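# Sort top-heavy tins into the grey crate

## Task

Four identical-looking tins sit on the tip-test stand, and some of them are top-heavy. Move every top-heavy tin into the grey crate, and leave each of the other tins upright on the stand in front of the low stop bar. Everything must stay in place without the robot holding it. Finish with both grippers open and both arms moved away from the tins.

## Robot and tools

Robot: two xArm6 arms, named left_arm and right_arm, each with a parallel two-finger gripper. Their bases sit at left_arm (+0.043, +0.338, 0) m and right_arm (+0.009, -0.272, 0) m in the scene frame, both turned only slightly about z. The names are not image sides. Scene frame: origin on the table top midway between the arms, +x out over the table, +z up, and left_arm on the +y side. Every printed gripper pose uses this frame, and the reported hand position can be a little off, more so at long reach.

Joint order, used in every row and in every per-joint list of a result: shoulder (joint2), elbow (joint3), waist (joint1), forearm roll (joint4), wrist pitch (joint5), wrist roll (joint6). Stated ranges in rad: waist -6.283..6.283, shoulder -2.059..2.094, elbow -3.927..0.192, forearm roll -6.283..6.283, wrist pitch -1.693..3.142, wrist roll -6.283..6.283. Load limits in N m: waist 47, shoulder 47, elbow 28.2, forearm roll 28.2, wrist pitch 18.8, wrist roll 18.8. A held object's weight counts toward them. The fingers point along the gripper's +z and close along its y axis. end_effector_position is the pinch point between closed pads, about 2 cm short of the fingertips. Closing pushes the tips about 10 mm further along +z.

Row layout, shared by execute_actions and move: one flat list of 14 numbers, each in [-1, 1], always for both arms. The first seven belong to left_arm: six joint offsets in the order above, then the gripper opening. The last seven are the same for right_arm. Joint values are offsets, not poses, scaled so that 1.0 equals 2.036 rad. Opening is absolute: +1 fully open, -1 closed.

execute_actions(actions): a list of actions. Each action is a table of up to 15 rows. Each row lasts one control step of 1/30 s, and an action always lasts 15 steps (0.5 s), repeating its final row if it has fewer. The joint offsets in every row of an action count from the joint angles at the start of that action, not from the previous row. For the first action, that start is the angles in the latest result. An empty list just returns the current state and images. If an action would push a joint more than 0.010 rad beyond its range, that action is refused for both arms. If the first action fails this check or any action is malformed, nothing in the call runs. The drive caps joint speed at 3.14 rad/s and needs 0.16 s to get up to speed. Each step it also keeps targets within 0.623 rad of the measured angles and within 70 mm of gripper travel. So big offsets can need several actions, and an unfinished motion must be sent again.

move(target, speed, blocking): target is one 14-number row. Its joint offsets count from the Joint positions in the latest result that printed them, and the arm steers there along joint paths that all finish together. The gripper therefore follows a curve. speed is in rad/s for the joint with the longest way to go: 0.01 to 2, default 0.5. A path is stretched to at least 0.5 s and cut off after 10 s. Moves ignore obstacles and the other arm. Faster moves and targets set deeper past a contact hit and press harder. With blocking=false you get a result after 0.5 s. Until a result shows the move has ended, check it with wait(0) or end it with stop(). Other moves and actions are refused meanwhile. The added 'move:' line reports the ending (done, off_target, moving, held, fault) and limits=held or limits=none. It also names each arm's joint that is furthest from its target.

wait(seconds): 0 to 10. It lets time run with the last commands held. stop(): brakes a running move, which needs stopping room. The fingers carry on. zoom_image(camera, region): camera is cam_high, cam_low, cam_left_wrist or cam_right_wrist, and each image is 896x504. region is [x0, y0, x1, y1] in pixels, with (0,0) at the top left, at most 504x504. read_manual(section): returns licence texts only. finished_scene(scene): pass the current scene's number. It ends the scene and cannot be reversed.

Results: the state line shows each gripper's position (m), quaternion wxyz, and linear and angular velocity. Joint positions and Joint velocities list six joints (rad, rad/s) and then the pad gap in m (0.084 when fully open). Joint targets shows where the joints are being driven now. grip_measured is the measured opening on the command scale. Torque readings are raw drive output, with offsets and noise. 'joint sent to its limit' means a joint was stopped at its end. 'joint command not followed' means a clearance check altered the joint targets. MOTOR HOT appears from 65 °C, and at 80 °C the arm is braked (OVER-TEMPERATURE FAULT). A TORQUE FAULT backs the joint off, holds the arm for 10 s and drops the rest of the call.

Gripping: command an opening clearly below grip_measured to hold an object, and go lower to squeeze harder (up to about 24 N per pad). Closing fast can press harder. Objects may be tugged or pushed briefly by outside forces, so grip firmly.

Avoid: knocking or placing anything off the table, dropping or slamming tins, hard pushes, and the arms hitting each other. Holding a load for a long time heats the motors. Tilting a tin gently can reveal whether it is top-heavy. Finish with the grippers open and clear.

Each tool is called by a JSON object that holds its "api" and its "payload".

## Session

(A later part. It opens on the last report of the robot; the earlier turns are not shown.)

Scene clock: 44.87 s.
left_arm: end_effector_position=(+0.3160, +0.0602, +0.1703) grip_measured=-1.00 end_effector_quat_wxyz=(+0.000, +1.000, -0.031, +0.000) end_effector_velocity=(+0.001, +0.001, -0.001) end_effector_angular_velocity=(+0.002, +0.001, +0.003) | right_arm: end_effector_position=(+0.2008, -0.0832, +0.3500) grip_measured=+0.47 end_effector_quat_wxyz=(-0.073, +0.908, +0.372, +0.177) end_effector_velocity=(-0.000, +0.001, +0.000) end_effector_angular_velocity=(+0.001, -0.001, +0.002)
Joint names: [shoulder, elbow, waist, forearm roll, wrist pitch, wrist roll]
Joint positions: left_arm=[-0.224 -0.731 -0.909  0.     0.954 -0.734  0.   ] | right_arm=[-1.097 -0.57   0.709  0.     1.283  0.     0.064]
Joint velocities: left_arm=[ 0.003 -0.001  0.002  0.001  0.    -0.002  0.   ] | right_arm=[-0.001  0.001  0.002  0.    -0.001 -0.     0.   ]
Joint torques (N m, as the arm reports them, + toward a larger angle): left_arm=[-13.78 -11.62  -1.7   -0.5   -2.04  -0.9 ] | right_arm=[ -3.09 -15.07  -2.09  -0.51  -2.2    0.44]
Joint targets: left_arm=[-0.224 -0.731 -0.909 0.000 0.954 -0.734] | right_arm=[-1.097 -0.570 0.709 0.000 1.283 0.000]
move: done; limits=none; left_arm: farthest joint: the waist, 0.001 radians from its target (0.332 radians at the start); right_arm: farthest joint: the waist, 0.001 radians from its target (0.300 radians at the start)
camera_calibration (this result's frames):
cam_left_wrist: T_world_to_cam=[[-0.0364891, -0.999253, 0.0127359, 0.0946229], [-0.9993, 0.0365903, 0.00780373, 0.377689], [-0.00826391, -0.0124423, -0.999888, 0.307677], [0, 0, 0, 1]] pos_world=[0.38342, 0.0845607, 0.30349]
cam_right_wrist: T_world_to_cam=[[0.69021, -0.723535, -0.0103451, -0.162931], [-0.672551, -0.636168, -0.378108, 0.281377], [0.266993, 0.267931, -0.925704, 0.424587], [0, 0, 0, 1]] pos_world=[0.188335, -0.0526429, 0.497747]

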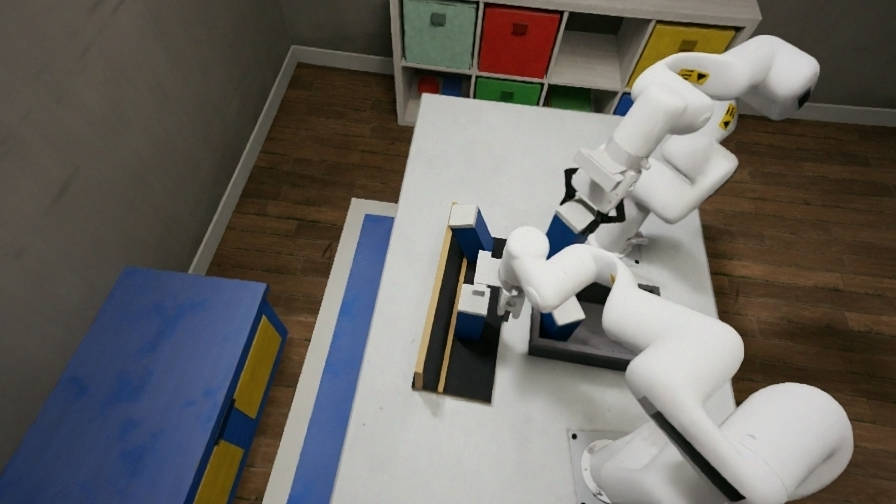

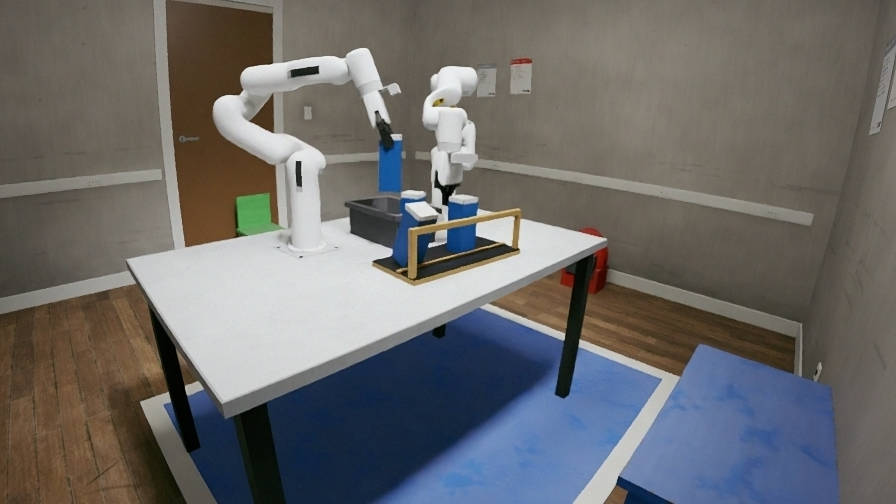

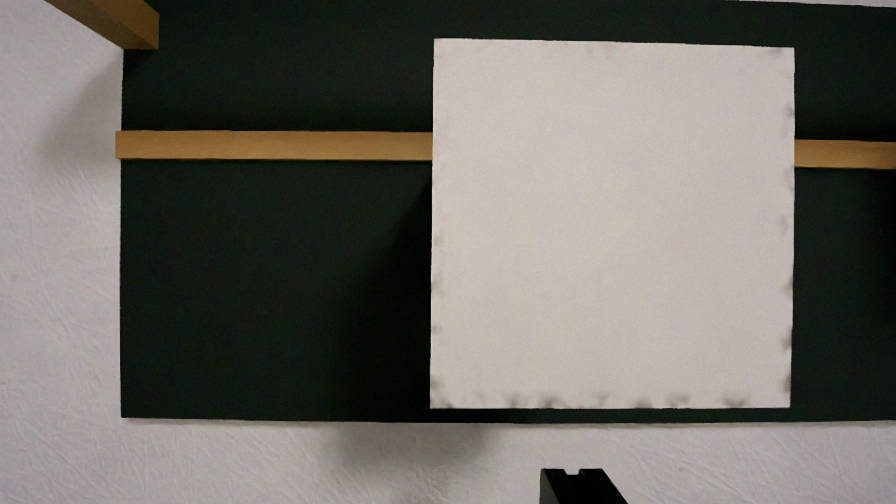

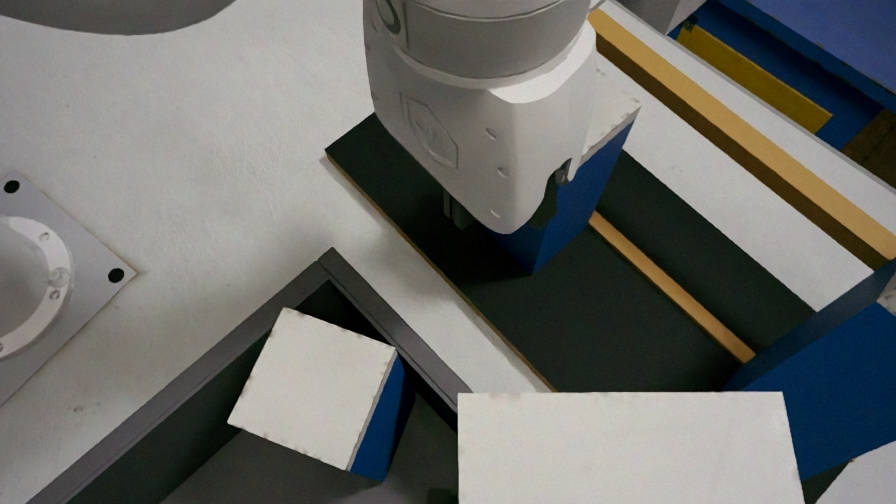

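{"api": "move", "payload": {"target": [0.0912,-0.0953,0.0525,0,0.0046,0.0520,-1, 0,0,0.2399,0,0,0,-0.2], "speed": 0.33}}

{"api": "move", "payload": {"target": [-0.0912,0.0953,-0.0525,0,-0.0046,-0.0520,-1, -0.0454,0.1431,0,0,-0.0982,0,-0.2], "speed": 0.22}}

Scene clock: 47.80 s.
left_arm: end_effector_position=(+0.3861, +0.0563, +0.1701) grip_measured=-1.00 end_effector_quat_wxyz=(-0.000, +1.000, -0.030, +0.000) end_effector_velocity=(+0.000, +0.000, -0.000) end_effector_angular_velocity=(+0.000, -0.000, -0.000) | right_arm: end_effector_position=(+0.0897, -0.0153, +0.3500) grip_measured=+0.47 end_effector_quat_wxyz=(-0.113, +0.792, +0.580, +0.154) end_effector_velocity=(-0.001, +0.000, +0.000) end_effector_angular_velocity=(+0.001, +0.000, +0.003)
Joint names: [shoulder, elbow, waist, forearm roll, wrist pitch, wrist roll]
Joint positions: left_arm=[-0.039 -0.925 -0.802  0.     0.964 -0.628  0.   ] | right_arm=[-1.097 -0.57   1.197  0.     1.283  0.     0.064]
Joint velocities: left_arm=[ 0.001 -0.001  0.     0.    -0.     0.     0.   ] | right_arm=[-0.001  0.     0.003  0.001 -0.     0.    -0.   ]
Joint torques (N m, as the arm reports them, + toward a larger angle): left_arm=[-16.95 -11.62  -1.68  -0.39  -2.3   -0.82] | right_arm=[ -2.9  -15.1   -2.28  -0.58  -2.24   0.43]
Joint targets: left_arm=[-0.038 -0.925 -0.802 0.000 0.963 -0.628] | right_arm=[-1.097 -0.570 1.198 0.000 1.283 0.000]
move: done; limits=none; left_arm: farthest joint: the waist, 0.000 radians from its target (0.107 radians at the start); right_arm: farthest joint: the waist, 0.000 radians from its target (0.488 radians at the start)
camera_calibration (this result's frames):
cam_left_wrist: T_world_to_cam=[[-0.0355448, -0.999295, 0.0120543, 0.0930323], [-0.999328, 0.0356491, 0.00855527, 0.447797], [-0.00897897, -0.0117421, -0.999891, 0.308181], [0, 0, 0, 1]] pos_world=[0.45357, 0.0806219, 0.303194]
cam_right_wrist: T_world_to_cam=[[0.94885, -0.315559, -0.0103204, -0.0541238], [-0.295849, -0.877217, -0.378106, 0.212363], [0.110262, 0.361819, -0.925705, 0.451558], [0, 0, 0, 1]] pos_world=[0.0643931, 0.00582649, 0.497746]

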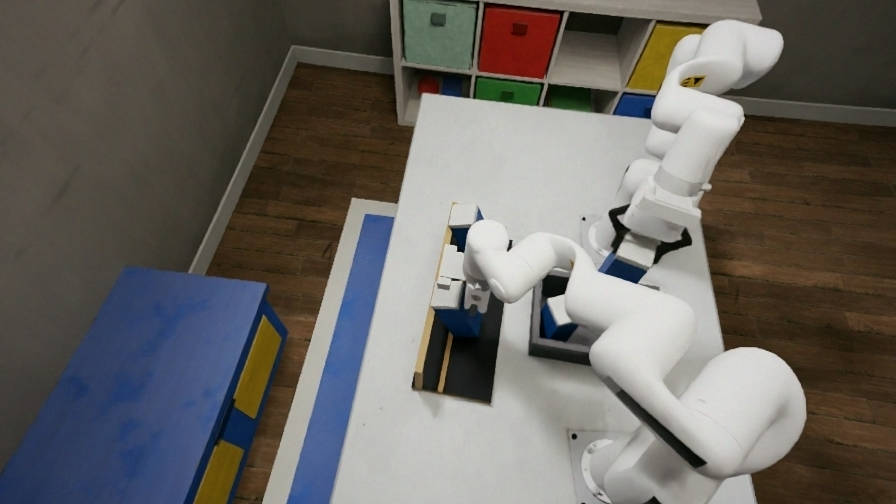

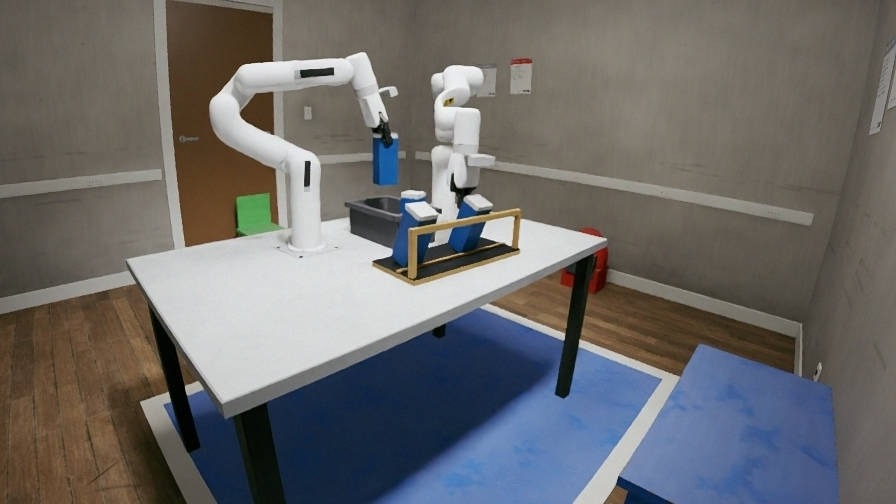

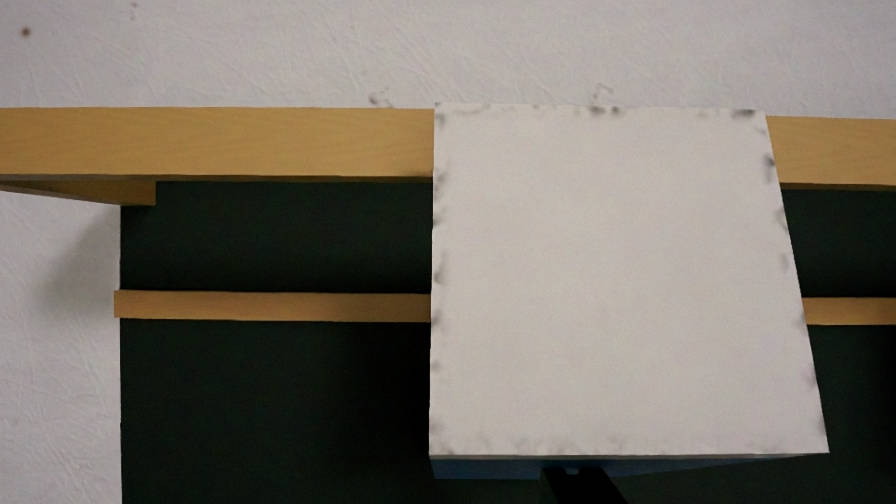

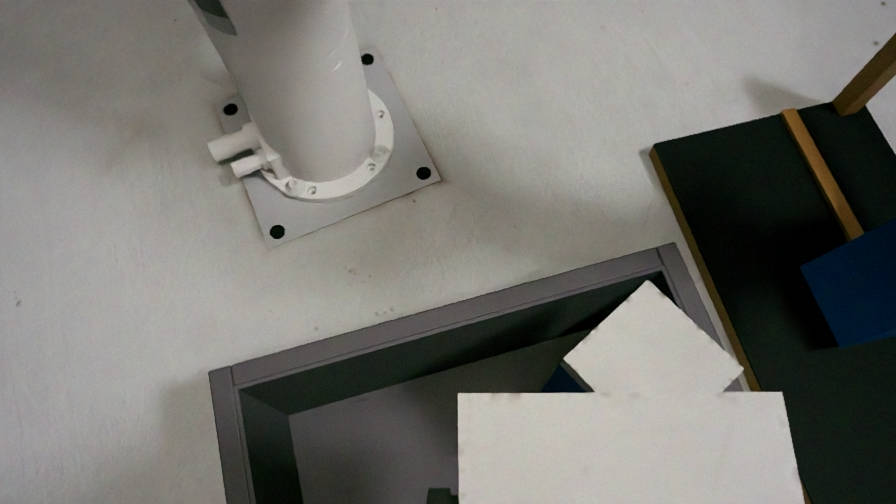

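Scene clock: 49.63 s.
left_arm: end_effector_position=(+0.3160, +0.0602, +0.1704) grip_measured=-1.00 end_effector_quat_wxyz=(+0.000, +1.000, -0.031, +0.000) end_effector_velocity=(-0.001, +0.000, -0.000) end_effector_angular_velocity=(+0.001, +0.001, -0.000) | right_arm: end_effector_position=(+0.0898, -0.0152, +0.2605) grip_measured=+0.47 end_effector_quat_wxyz=(-0.114, +0.791, +0.580, +0.155) end_effector_velocity=(-0.001, -0.001, -0.002) end_effector_angular_velocity=(-0.003, +0.001, +0.002)
Joint names: [shoulder, elbow, waist, forearm roll, wrist pitch, wrist roll]
Joint positions: left_arm=[-0.224 -0.731 -0.909  0.     0.954 -0.734  0.   ] | right_arm=[-1.19  -0.279  1.197  0.     1.083  0.     0.064]
Joint velocities: left_arm=[-0.001  0.002 -0.001  0.     0.    -0.001  0.   ] | right_arm=[-0.001  0.004  0.001 -0.     0.001 -0.001  0.   ]
Joint torques (N m, as the arm reports them, + toward a larger angle): left_arm=[-13.59 -11.51  -1.69  -0.49  -2.04  -0.92] | right_arm=[ -2.51 -15.85  -2.1   -0.52  -2.22   0.45]
Joint targets: left_arm=[-0.224 -0.731 -0.909 0.000 0.954 -0.734] | right_arm=[-1.190 -0.279 1.197 0.000 1.083 0.000]
move: done; limits=none; left_arm: farthest joint: the shoulder, 0.001 radians from its target (0.186 radians at the start); right_arm: farthest joint: the elbow, 0.001 radians from its target (0.292 radians at the start)
camera_calibration (this result's frames):
cam_left_wrist: T_world_to_cam=[[-0.0365011, -0.999252, 0.0127559, 0.0946078], [-0.999299, 0.0366026, 0.00781188, 0.377703], [-0.00827294, -0.0124619, -0.999888, 0.307701], [0, 0, 0, 1]] pos_world=[0.383437, 0.0845466, 0.303509]
cam_right_wrist: T_world_to_cam=[[0.948835, -0.315604, -0.0103393, -0.0550521], [-0.295756, -0.876735, -0.379295, 0.178874], [0.110642, 0.362946, -0.925218, 0.368491], [0, 0, 0, 1]] pos_world=[0.0643678, 0.00570858, 0.408211]

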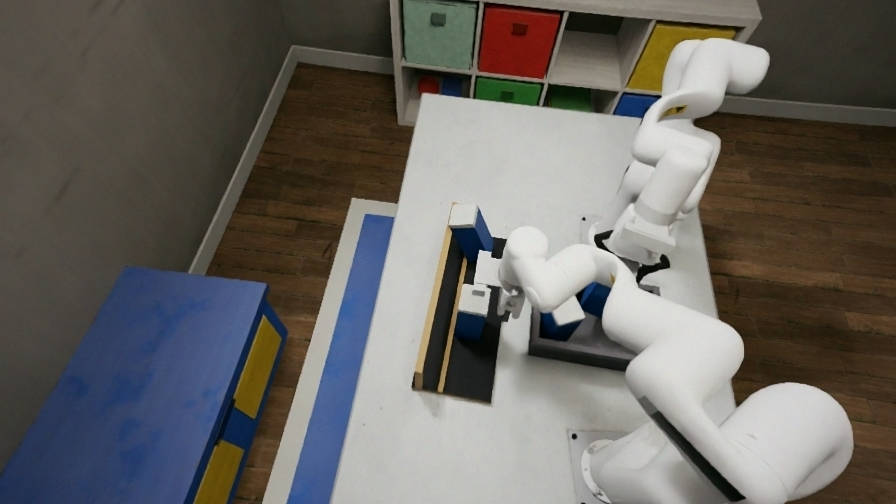

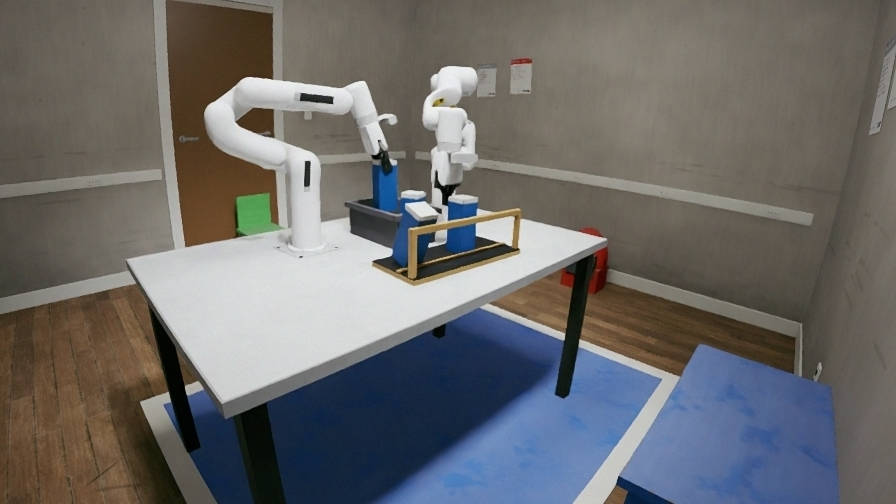

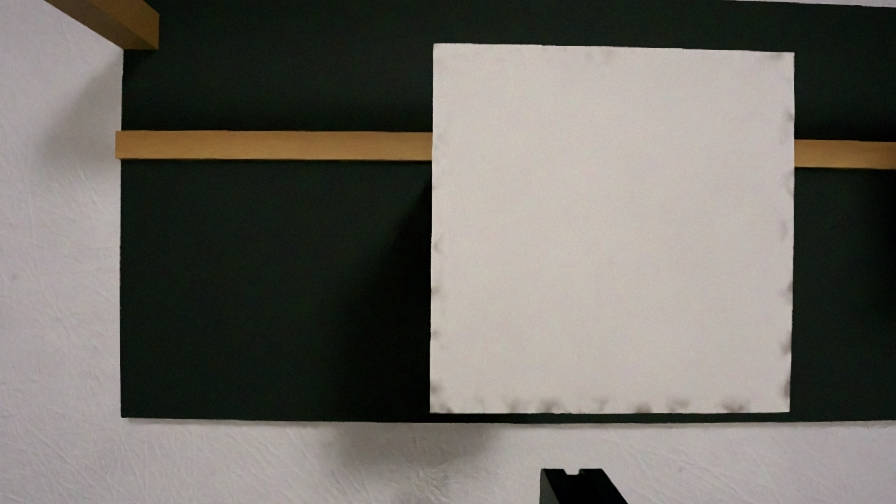

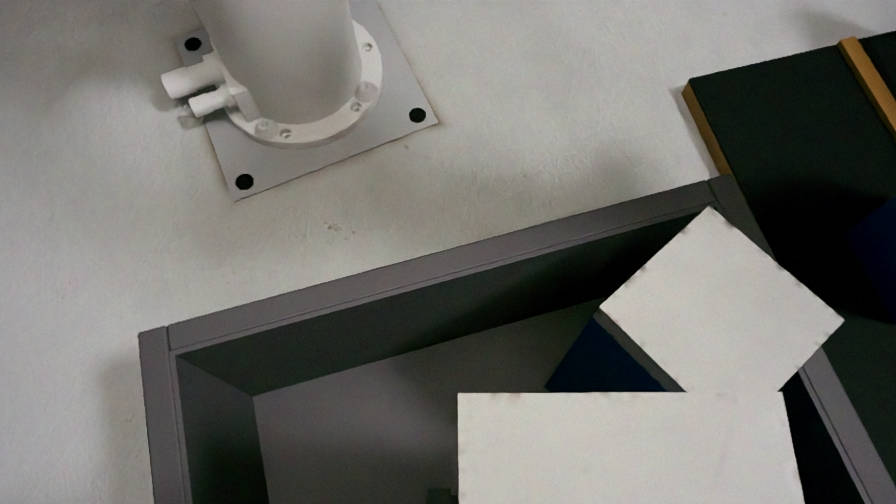

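{"api": "move", "payload": {"target": [-0.2338,0.0643,0.2991,0,0.1699,0,-1, 0.0109,0.1389,0,0,-0.1493,0,-0.2], "speed": 0.55}}

{"api": "move", "payload": {"target": [0,0,0,0,0,0,-1, 0,0,0,0,0,0,0.78]}}

{"api": "move", "payload": {"target": [0,0,0,0,0,0,-1, -0.0109,-0.1389,0,0,0.1493,0,0.78], "speed": 0.5}}

Scene clock: 52.57 s.
left_arm: end_effector_position=(+0.3227, +0.2856, +0.2506) grip_measured=-1.00 end_effector_quat_wxyz=(-0.000, +0.963, +0.270, -0.000) end_effector_velocity=(-0.000, +0.001, +0.001) end_effector_angular_velocity=(-0.000, -0.002, +0.003) | right_arm: end_effector_position=(+0.0898, -0.0152, +0.1592) grip_measured=+0.47 end_effector_quat_wxyz=(-0.113, +0.792, +0.580, +0.154) end_effector_velocity=(-0.000, -0.000, -0.001) end_effector_angular_velocity=(-0.001, +0.000, +0.000)
Joint names: [shoulder, elbow, waist, forearm roll, wrist pitch, wrist roll]
Joint positions: left_arm=[-0.7   -0.6   -0.301  0.     1.3   -0.734  0.   ] | right_arm=[-1.167  0.003  1.197  0.     0.779  0.     0.064]
Joint velocities: left_arm=[-0.004 -0.     0.003  0.     0.002 -0.     0.   ] | right_arm=[-0.     0.001  0.    -0.    -0.    -0.    -0.   ]
Joint torques (N m, as the arm reports them, + toward a larger angle): left_arm=[ -5.78 -12.39  -1.95  -0.5   -2.19  -0.74] | right_arm=[ -3.1  -15.87  -2.17  -0.58  -2.23   0.42]
Joint targets: left_arm=[-0.700 -0.600 -0.300 0.000 1.300 -0.734] | right_arm=[-1.167 0.003 1.197 0.000 0.779 0.000]
move: done; limits=none; left_arm: farthest joint: the waist, 0.001 radians from its target (0.609 radians at the start); right_arm: farthest joint: the elbow, 0.001 radians from its target (0.283 radians at the start)
camera_calibration (this result's frames):
cam_left_wrist: T_world_to_cam=[[0.541249, -0.840777, 0.0120152, 0.0874876], [-0.840862, -0.541181, 0.00860169, 0.489189], [-0.000729695, -0.0147588, -0.999891, 0.389057], [0, 0, 0, 1]] pos_world=[0.364272, 0.344039, 0.383756]
cam_right_wrist: T_world_to_cam=[[0.948805, -0.315695, -0.0103022, -0.0561241], [-0.295916, -0.877007, -0.37854, 0.140318], [0.110468, 0.362209, -0.925528, 0.27484], [0, 0, 0, 1]] pos_world=[0.0644123, 0.00579253, 0.30691]

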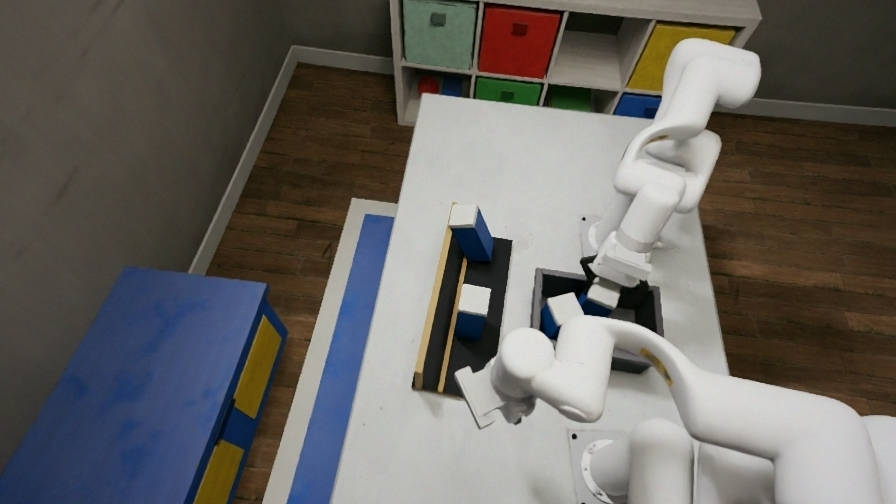

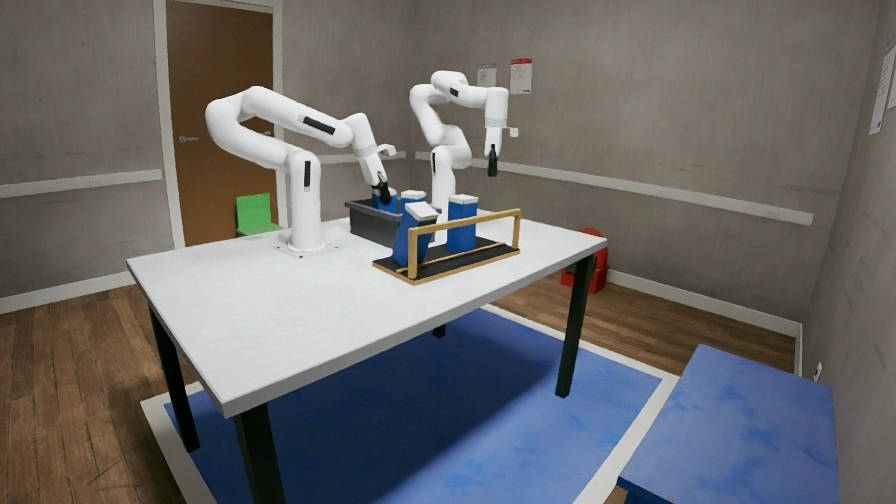

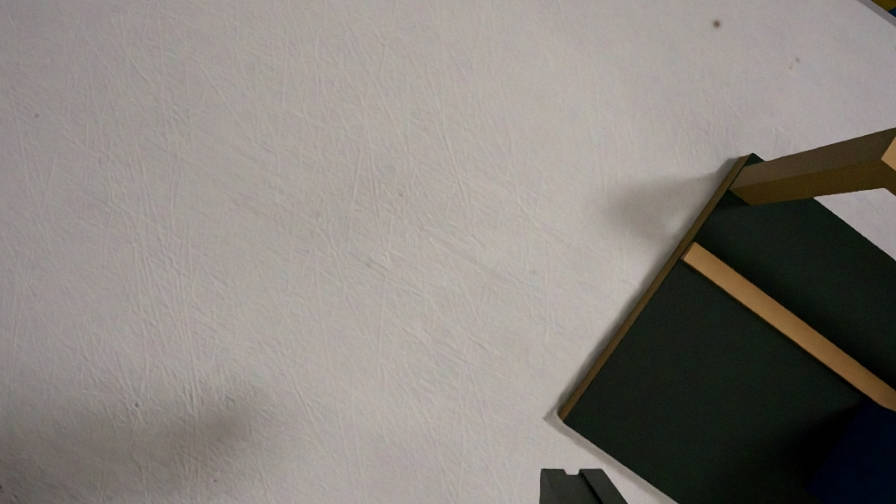

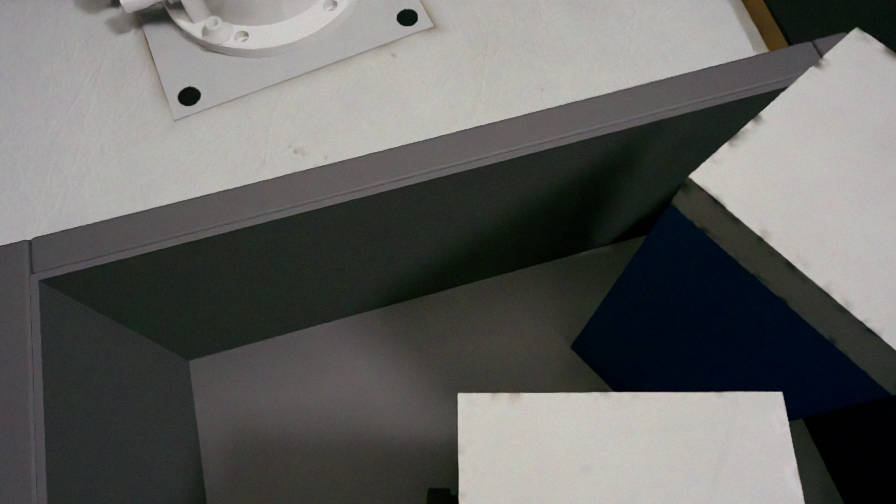

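Scene clock: 53.07 s.
left_arm: end_effector_position=(+0.3227, +0.2856, +0.2506) grip_measured=-1.00 end_effector_quat_wxyz=(-0.000, +0.963, +0.270, -0.000) end_effector_velocity=(+0.000, -0.000, +0.000) end_effector_angular_velocity=(+0.000, -0.000, -0.000) | right_arm: end_effector_position=(+0.0898, -0.0152, +0.1593) grip_measured=+0.78 end_effector_quat_wxyz=(-0.114, +0.791, +0.580, +0.154) end_effector_velocity=(-0.000, -0.000, -0.000) end_effector_angular_velocity=(-0.000, -0.001, +0.003)
Joint names: [shoulder, elbow, waist, forearm roll, wrist pitch, wrist roll]
Joint positions: left_arm=[-0.7   -0.6   -0.301  0.     1.3   -0.734  0.   ] | right_arm=[-1.167  0.003  1.197  0.     0.779  0.     0.076]
Joint velocities: left_arm=[ 0.    -0.001 -0.     0.     0.001  0.     0.   ] | right_arm=[-0.001  0.     0.002 -0.001  0.001 -0.001 -0.   ]
Joint torques (N m, as the arm reports them, + toward a larger angle): left_arm=[ -5.78 -12.35  -1.49  -0.61  -2.07  -0.89] | right_arm=[ -1.79 -14.52  -2.08  -0.6   -1.83   0.49]
Joint targets: left_arm=[-0.700 -0.600 -0.301 0.000 1.300 -0.734] | right_arm=[-1.167 0.003 1.197 0.000 0.779 0.000]
move: done; limits=none; left_arm: farthest joint: the waist, 0.000 radians from its target (0.000 radians at the start); right_arm: farthest joint: the waist, 0.000 radians from its target (0.000 radians at the start)
camera_calibration (this result's frames):
cam_left_wrist: T_world_to_cam=[[0.541241, -0.840782, 0.012009, 0.0874912], [-0.840867, -0.541173, 0.00860854, 0.489185], [-0.000738972, -0.0147572, -0.999891, 0.389057], [0, 0, 0, 1]] pos_world=[0.364273, 0.344036, 0.383753]
cam_right_wrist: T_world_to_cam=[[0.948805, -0.315693, -0.0103066, -0.0561215], [-0.295885, -0.876906, -0.378799, 0.140452], [0.110546, 0.362456, -0.925422, 0.274891], [0, 0, 0, 1]] pos_world=[0.0644179, 0.0058102, 0.307015]

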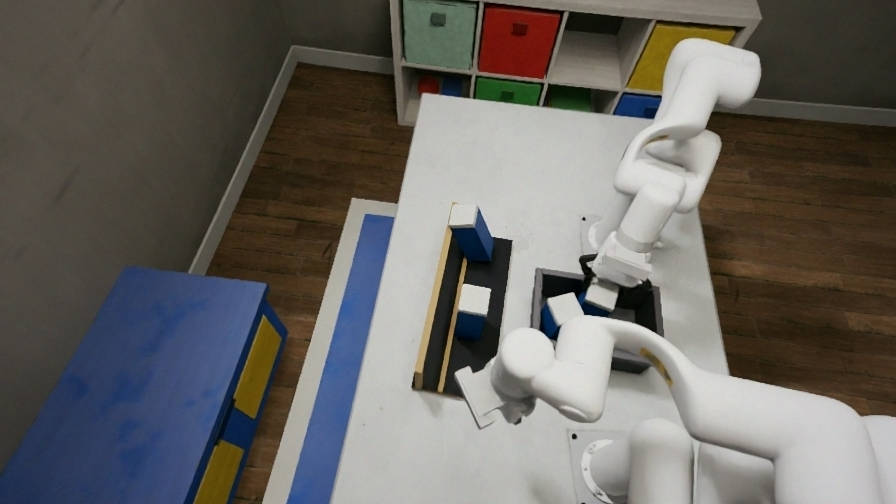

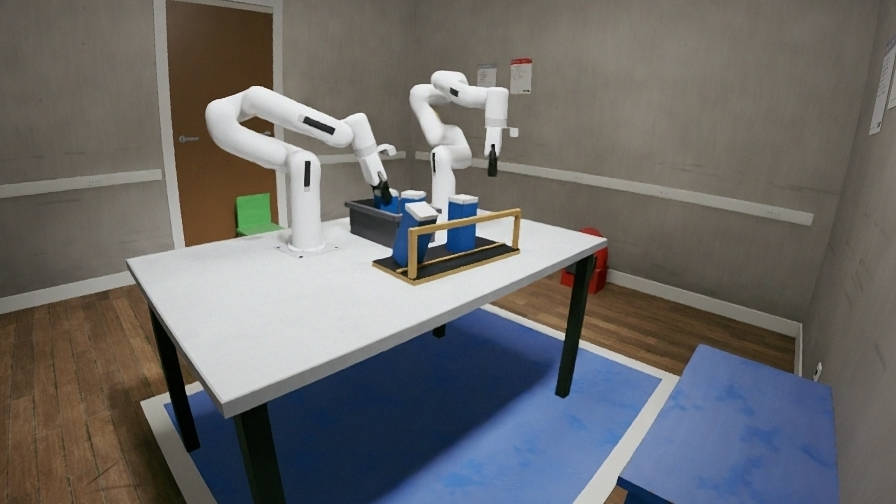

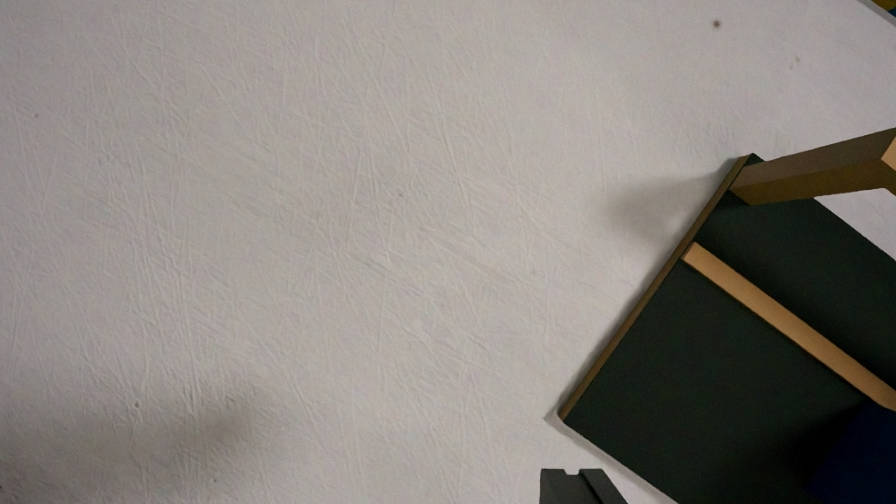

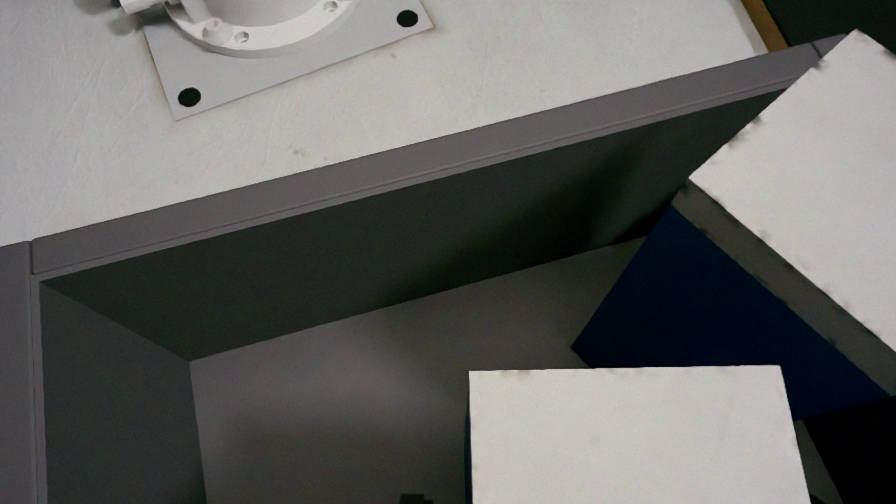

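Scene clock: 54.33 s.
left_arm: end_effector_position=(+0.3227, +0.2856, +0.2506) grip_measured=-1.00 end_effector_quat_wxyz=(-0.000, +0.963, +0.270, -0.000) end_effector_velocity=(-0.000, -0.000, +0.000) end_effector_angular_velocity=(-0.000, -0.000, -0.001) | right_arm: end_effector_position=(+0.0898, -0.0152, +0.2605) grip_measured=+0.78 end_effector_quat_wxyz=(-0.114, +0.791, +0.580, +0.155) end_effector_velocity=(+0.000, -0.000, +0.001) end_effector_angular_velocity=(+0.001, +0.001, -0.001)
Joint names: [shoulder, elbow, waist, forearm roll, wrist pitch, wrist roll]
Joint positions: left_arm=[-0.7   -0.6   -0.301  0.     1.3   -0.734  0.   ] | right_arm=[-1.19  -0.279  1.197  0.     1.083  0.     0.076]
Joint velocities: left_arm=[-0.001  0.001 -0.001 -0.     0.     0.     0.   ] | right_arm=[ 0.    -0.002 -0.001  0.001  0.002  0.    -0.   ]
Joint torques (N m, as the arm reports them, + toward a larger angle): left_arm=[ -5.81 -12.24  -1.75  -0.58  -2.16  -0.8 ] | right_arm=[ -1.48 -14.57  -2.06  -0.44  -1.87   0.48]
Joint targets: left_arm=[-0.700 -0.600 -0.301 0.000 1.300 -0.734] | right_arm=[-1.190 -0.280 1.197 0.000 1.083 0.000]
move: done; limits=none; left_arm: farthest joint: the waist, 0.000 radians from its target (0.000 radians at the start); right_arm: farthest joint: the waist, 0.000 radians from its target (0.000 radians at the start)
camera_calibration (this result's frames):
cam_left_wrist: T_world_to_cam=[[0.541241, -0.840782, 0.0120089, 0.0874913], [-0.840867, -0.541173, 0.00860852, 0.489185], [-0.000738977, -0.0147572, -0.999891, 0.389057], [0, 0, 0, 1]] pos_world=[0.364273, 0.344036, 0.383753]
cam_right_wrist: T_world_to_cam=[[0.948835, -0.315603, -0.0103424, -0.0550507], [-0.295741, -0.876686, -0.379419, 0.178932], [0.110679, 0.363064, -0.925167, 0.368478], [0, 0, 0, 1]] pos_world=[0.0643689, 0.00571211, 0.408225]

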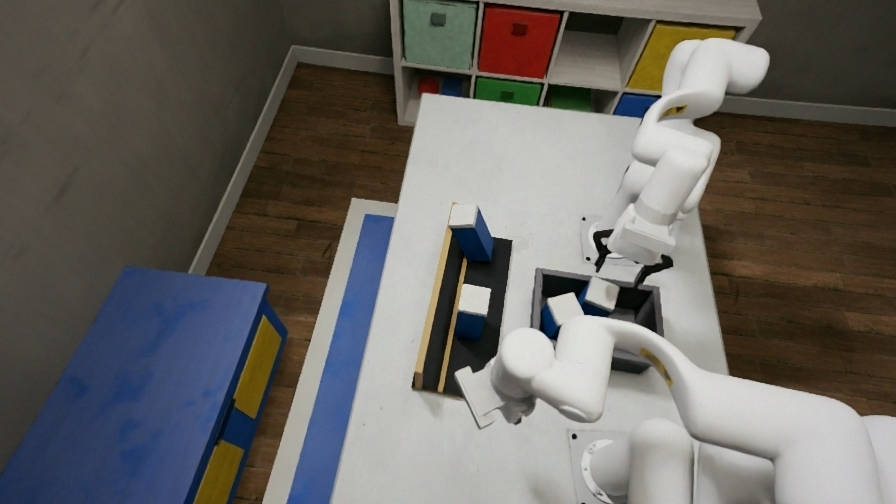

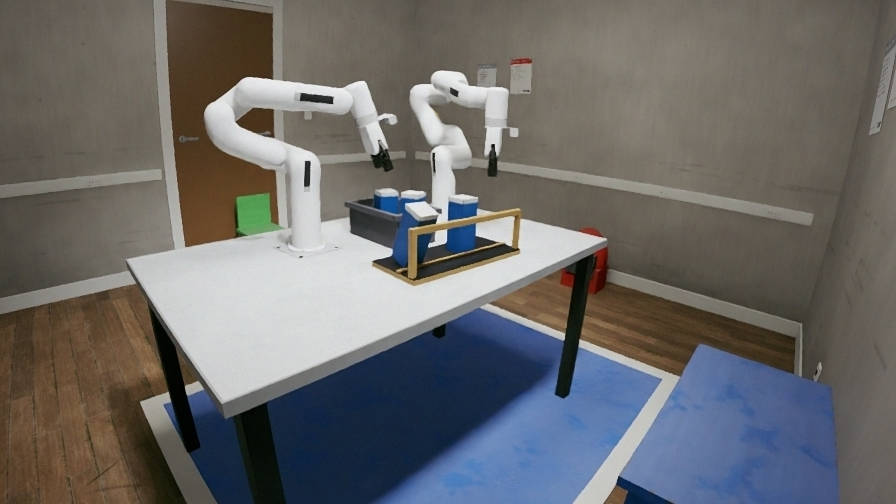

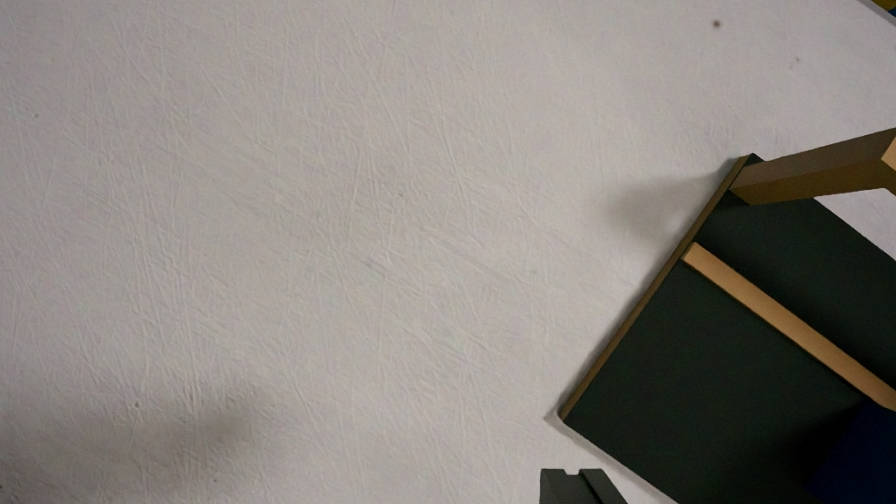

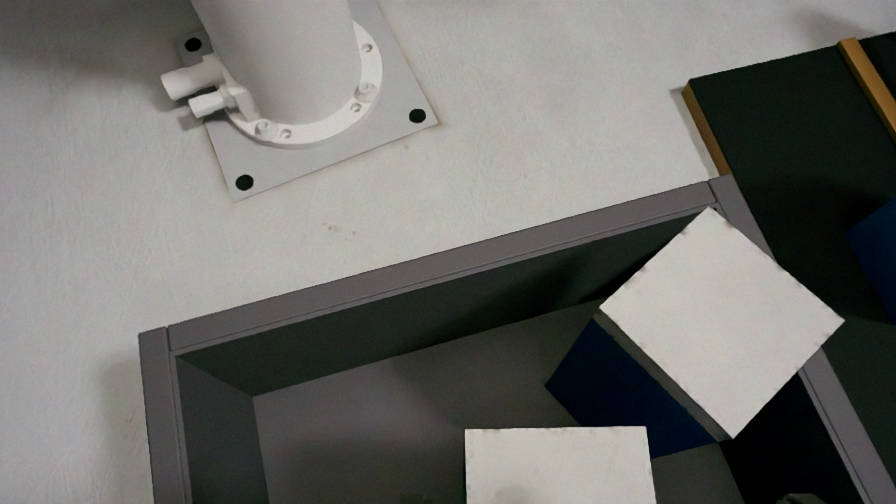

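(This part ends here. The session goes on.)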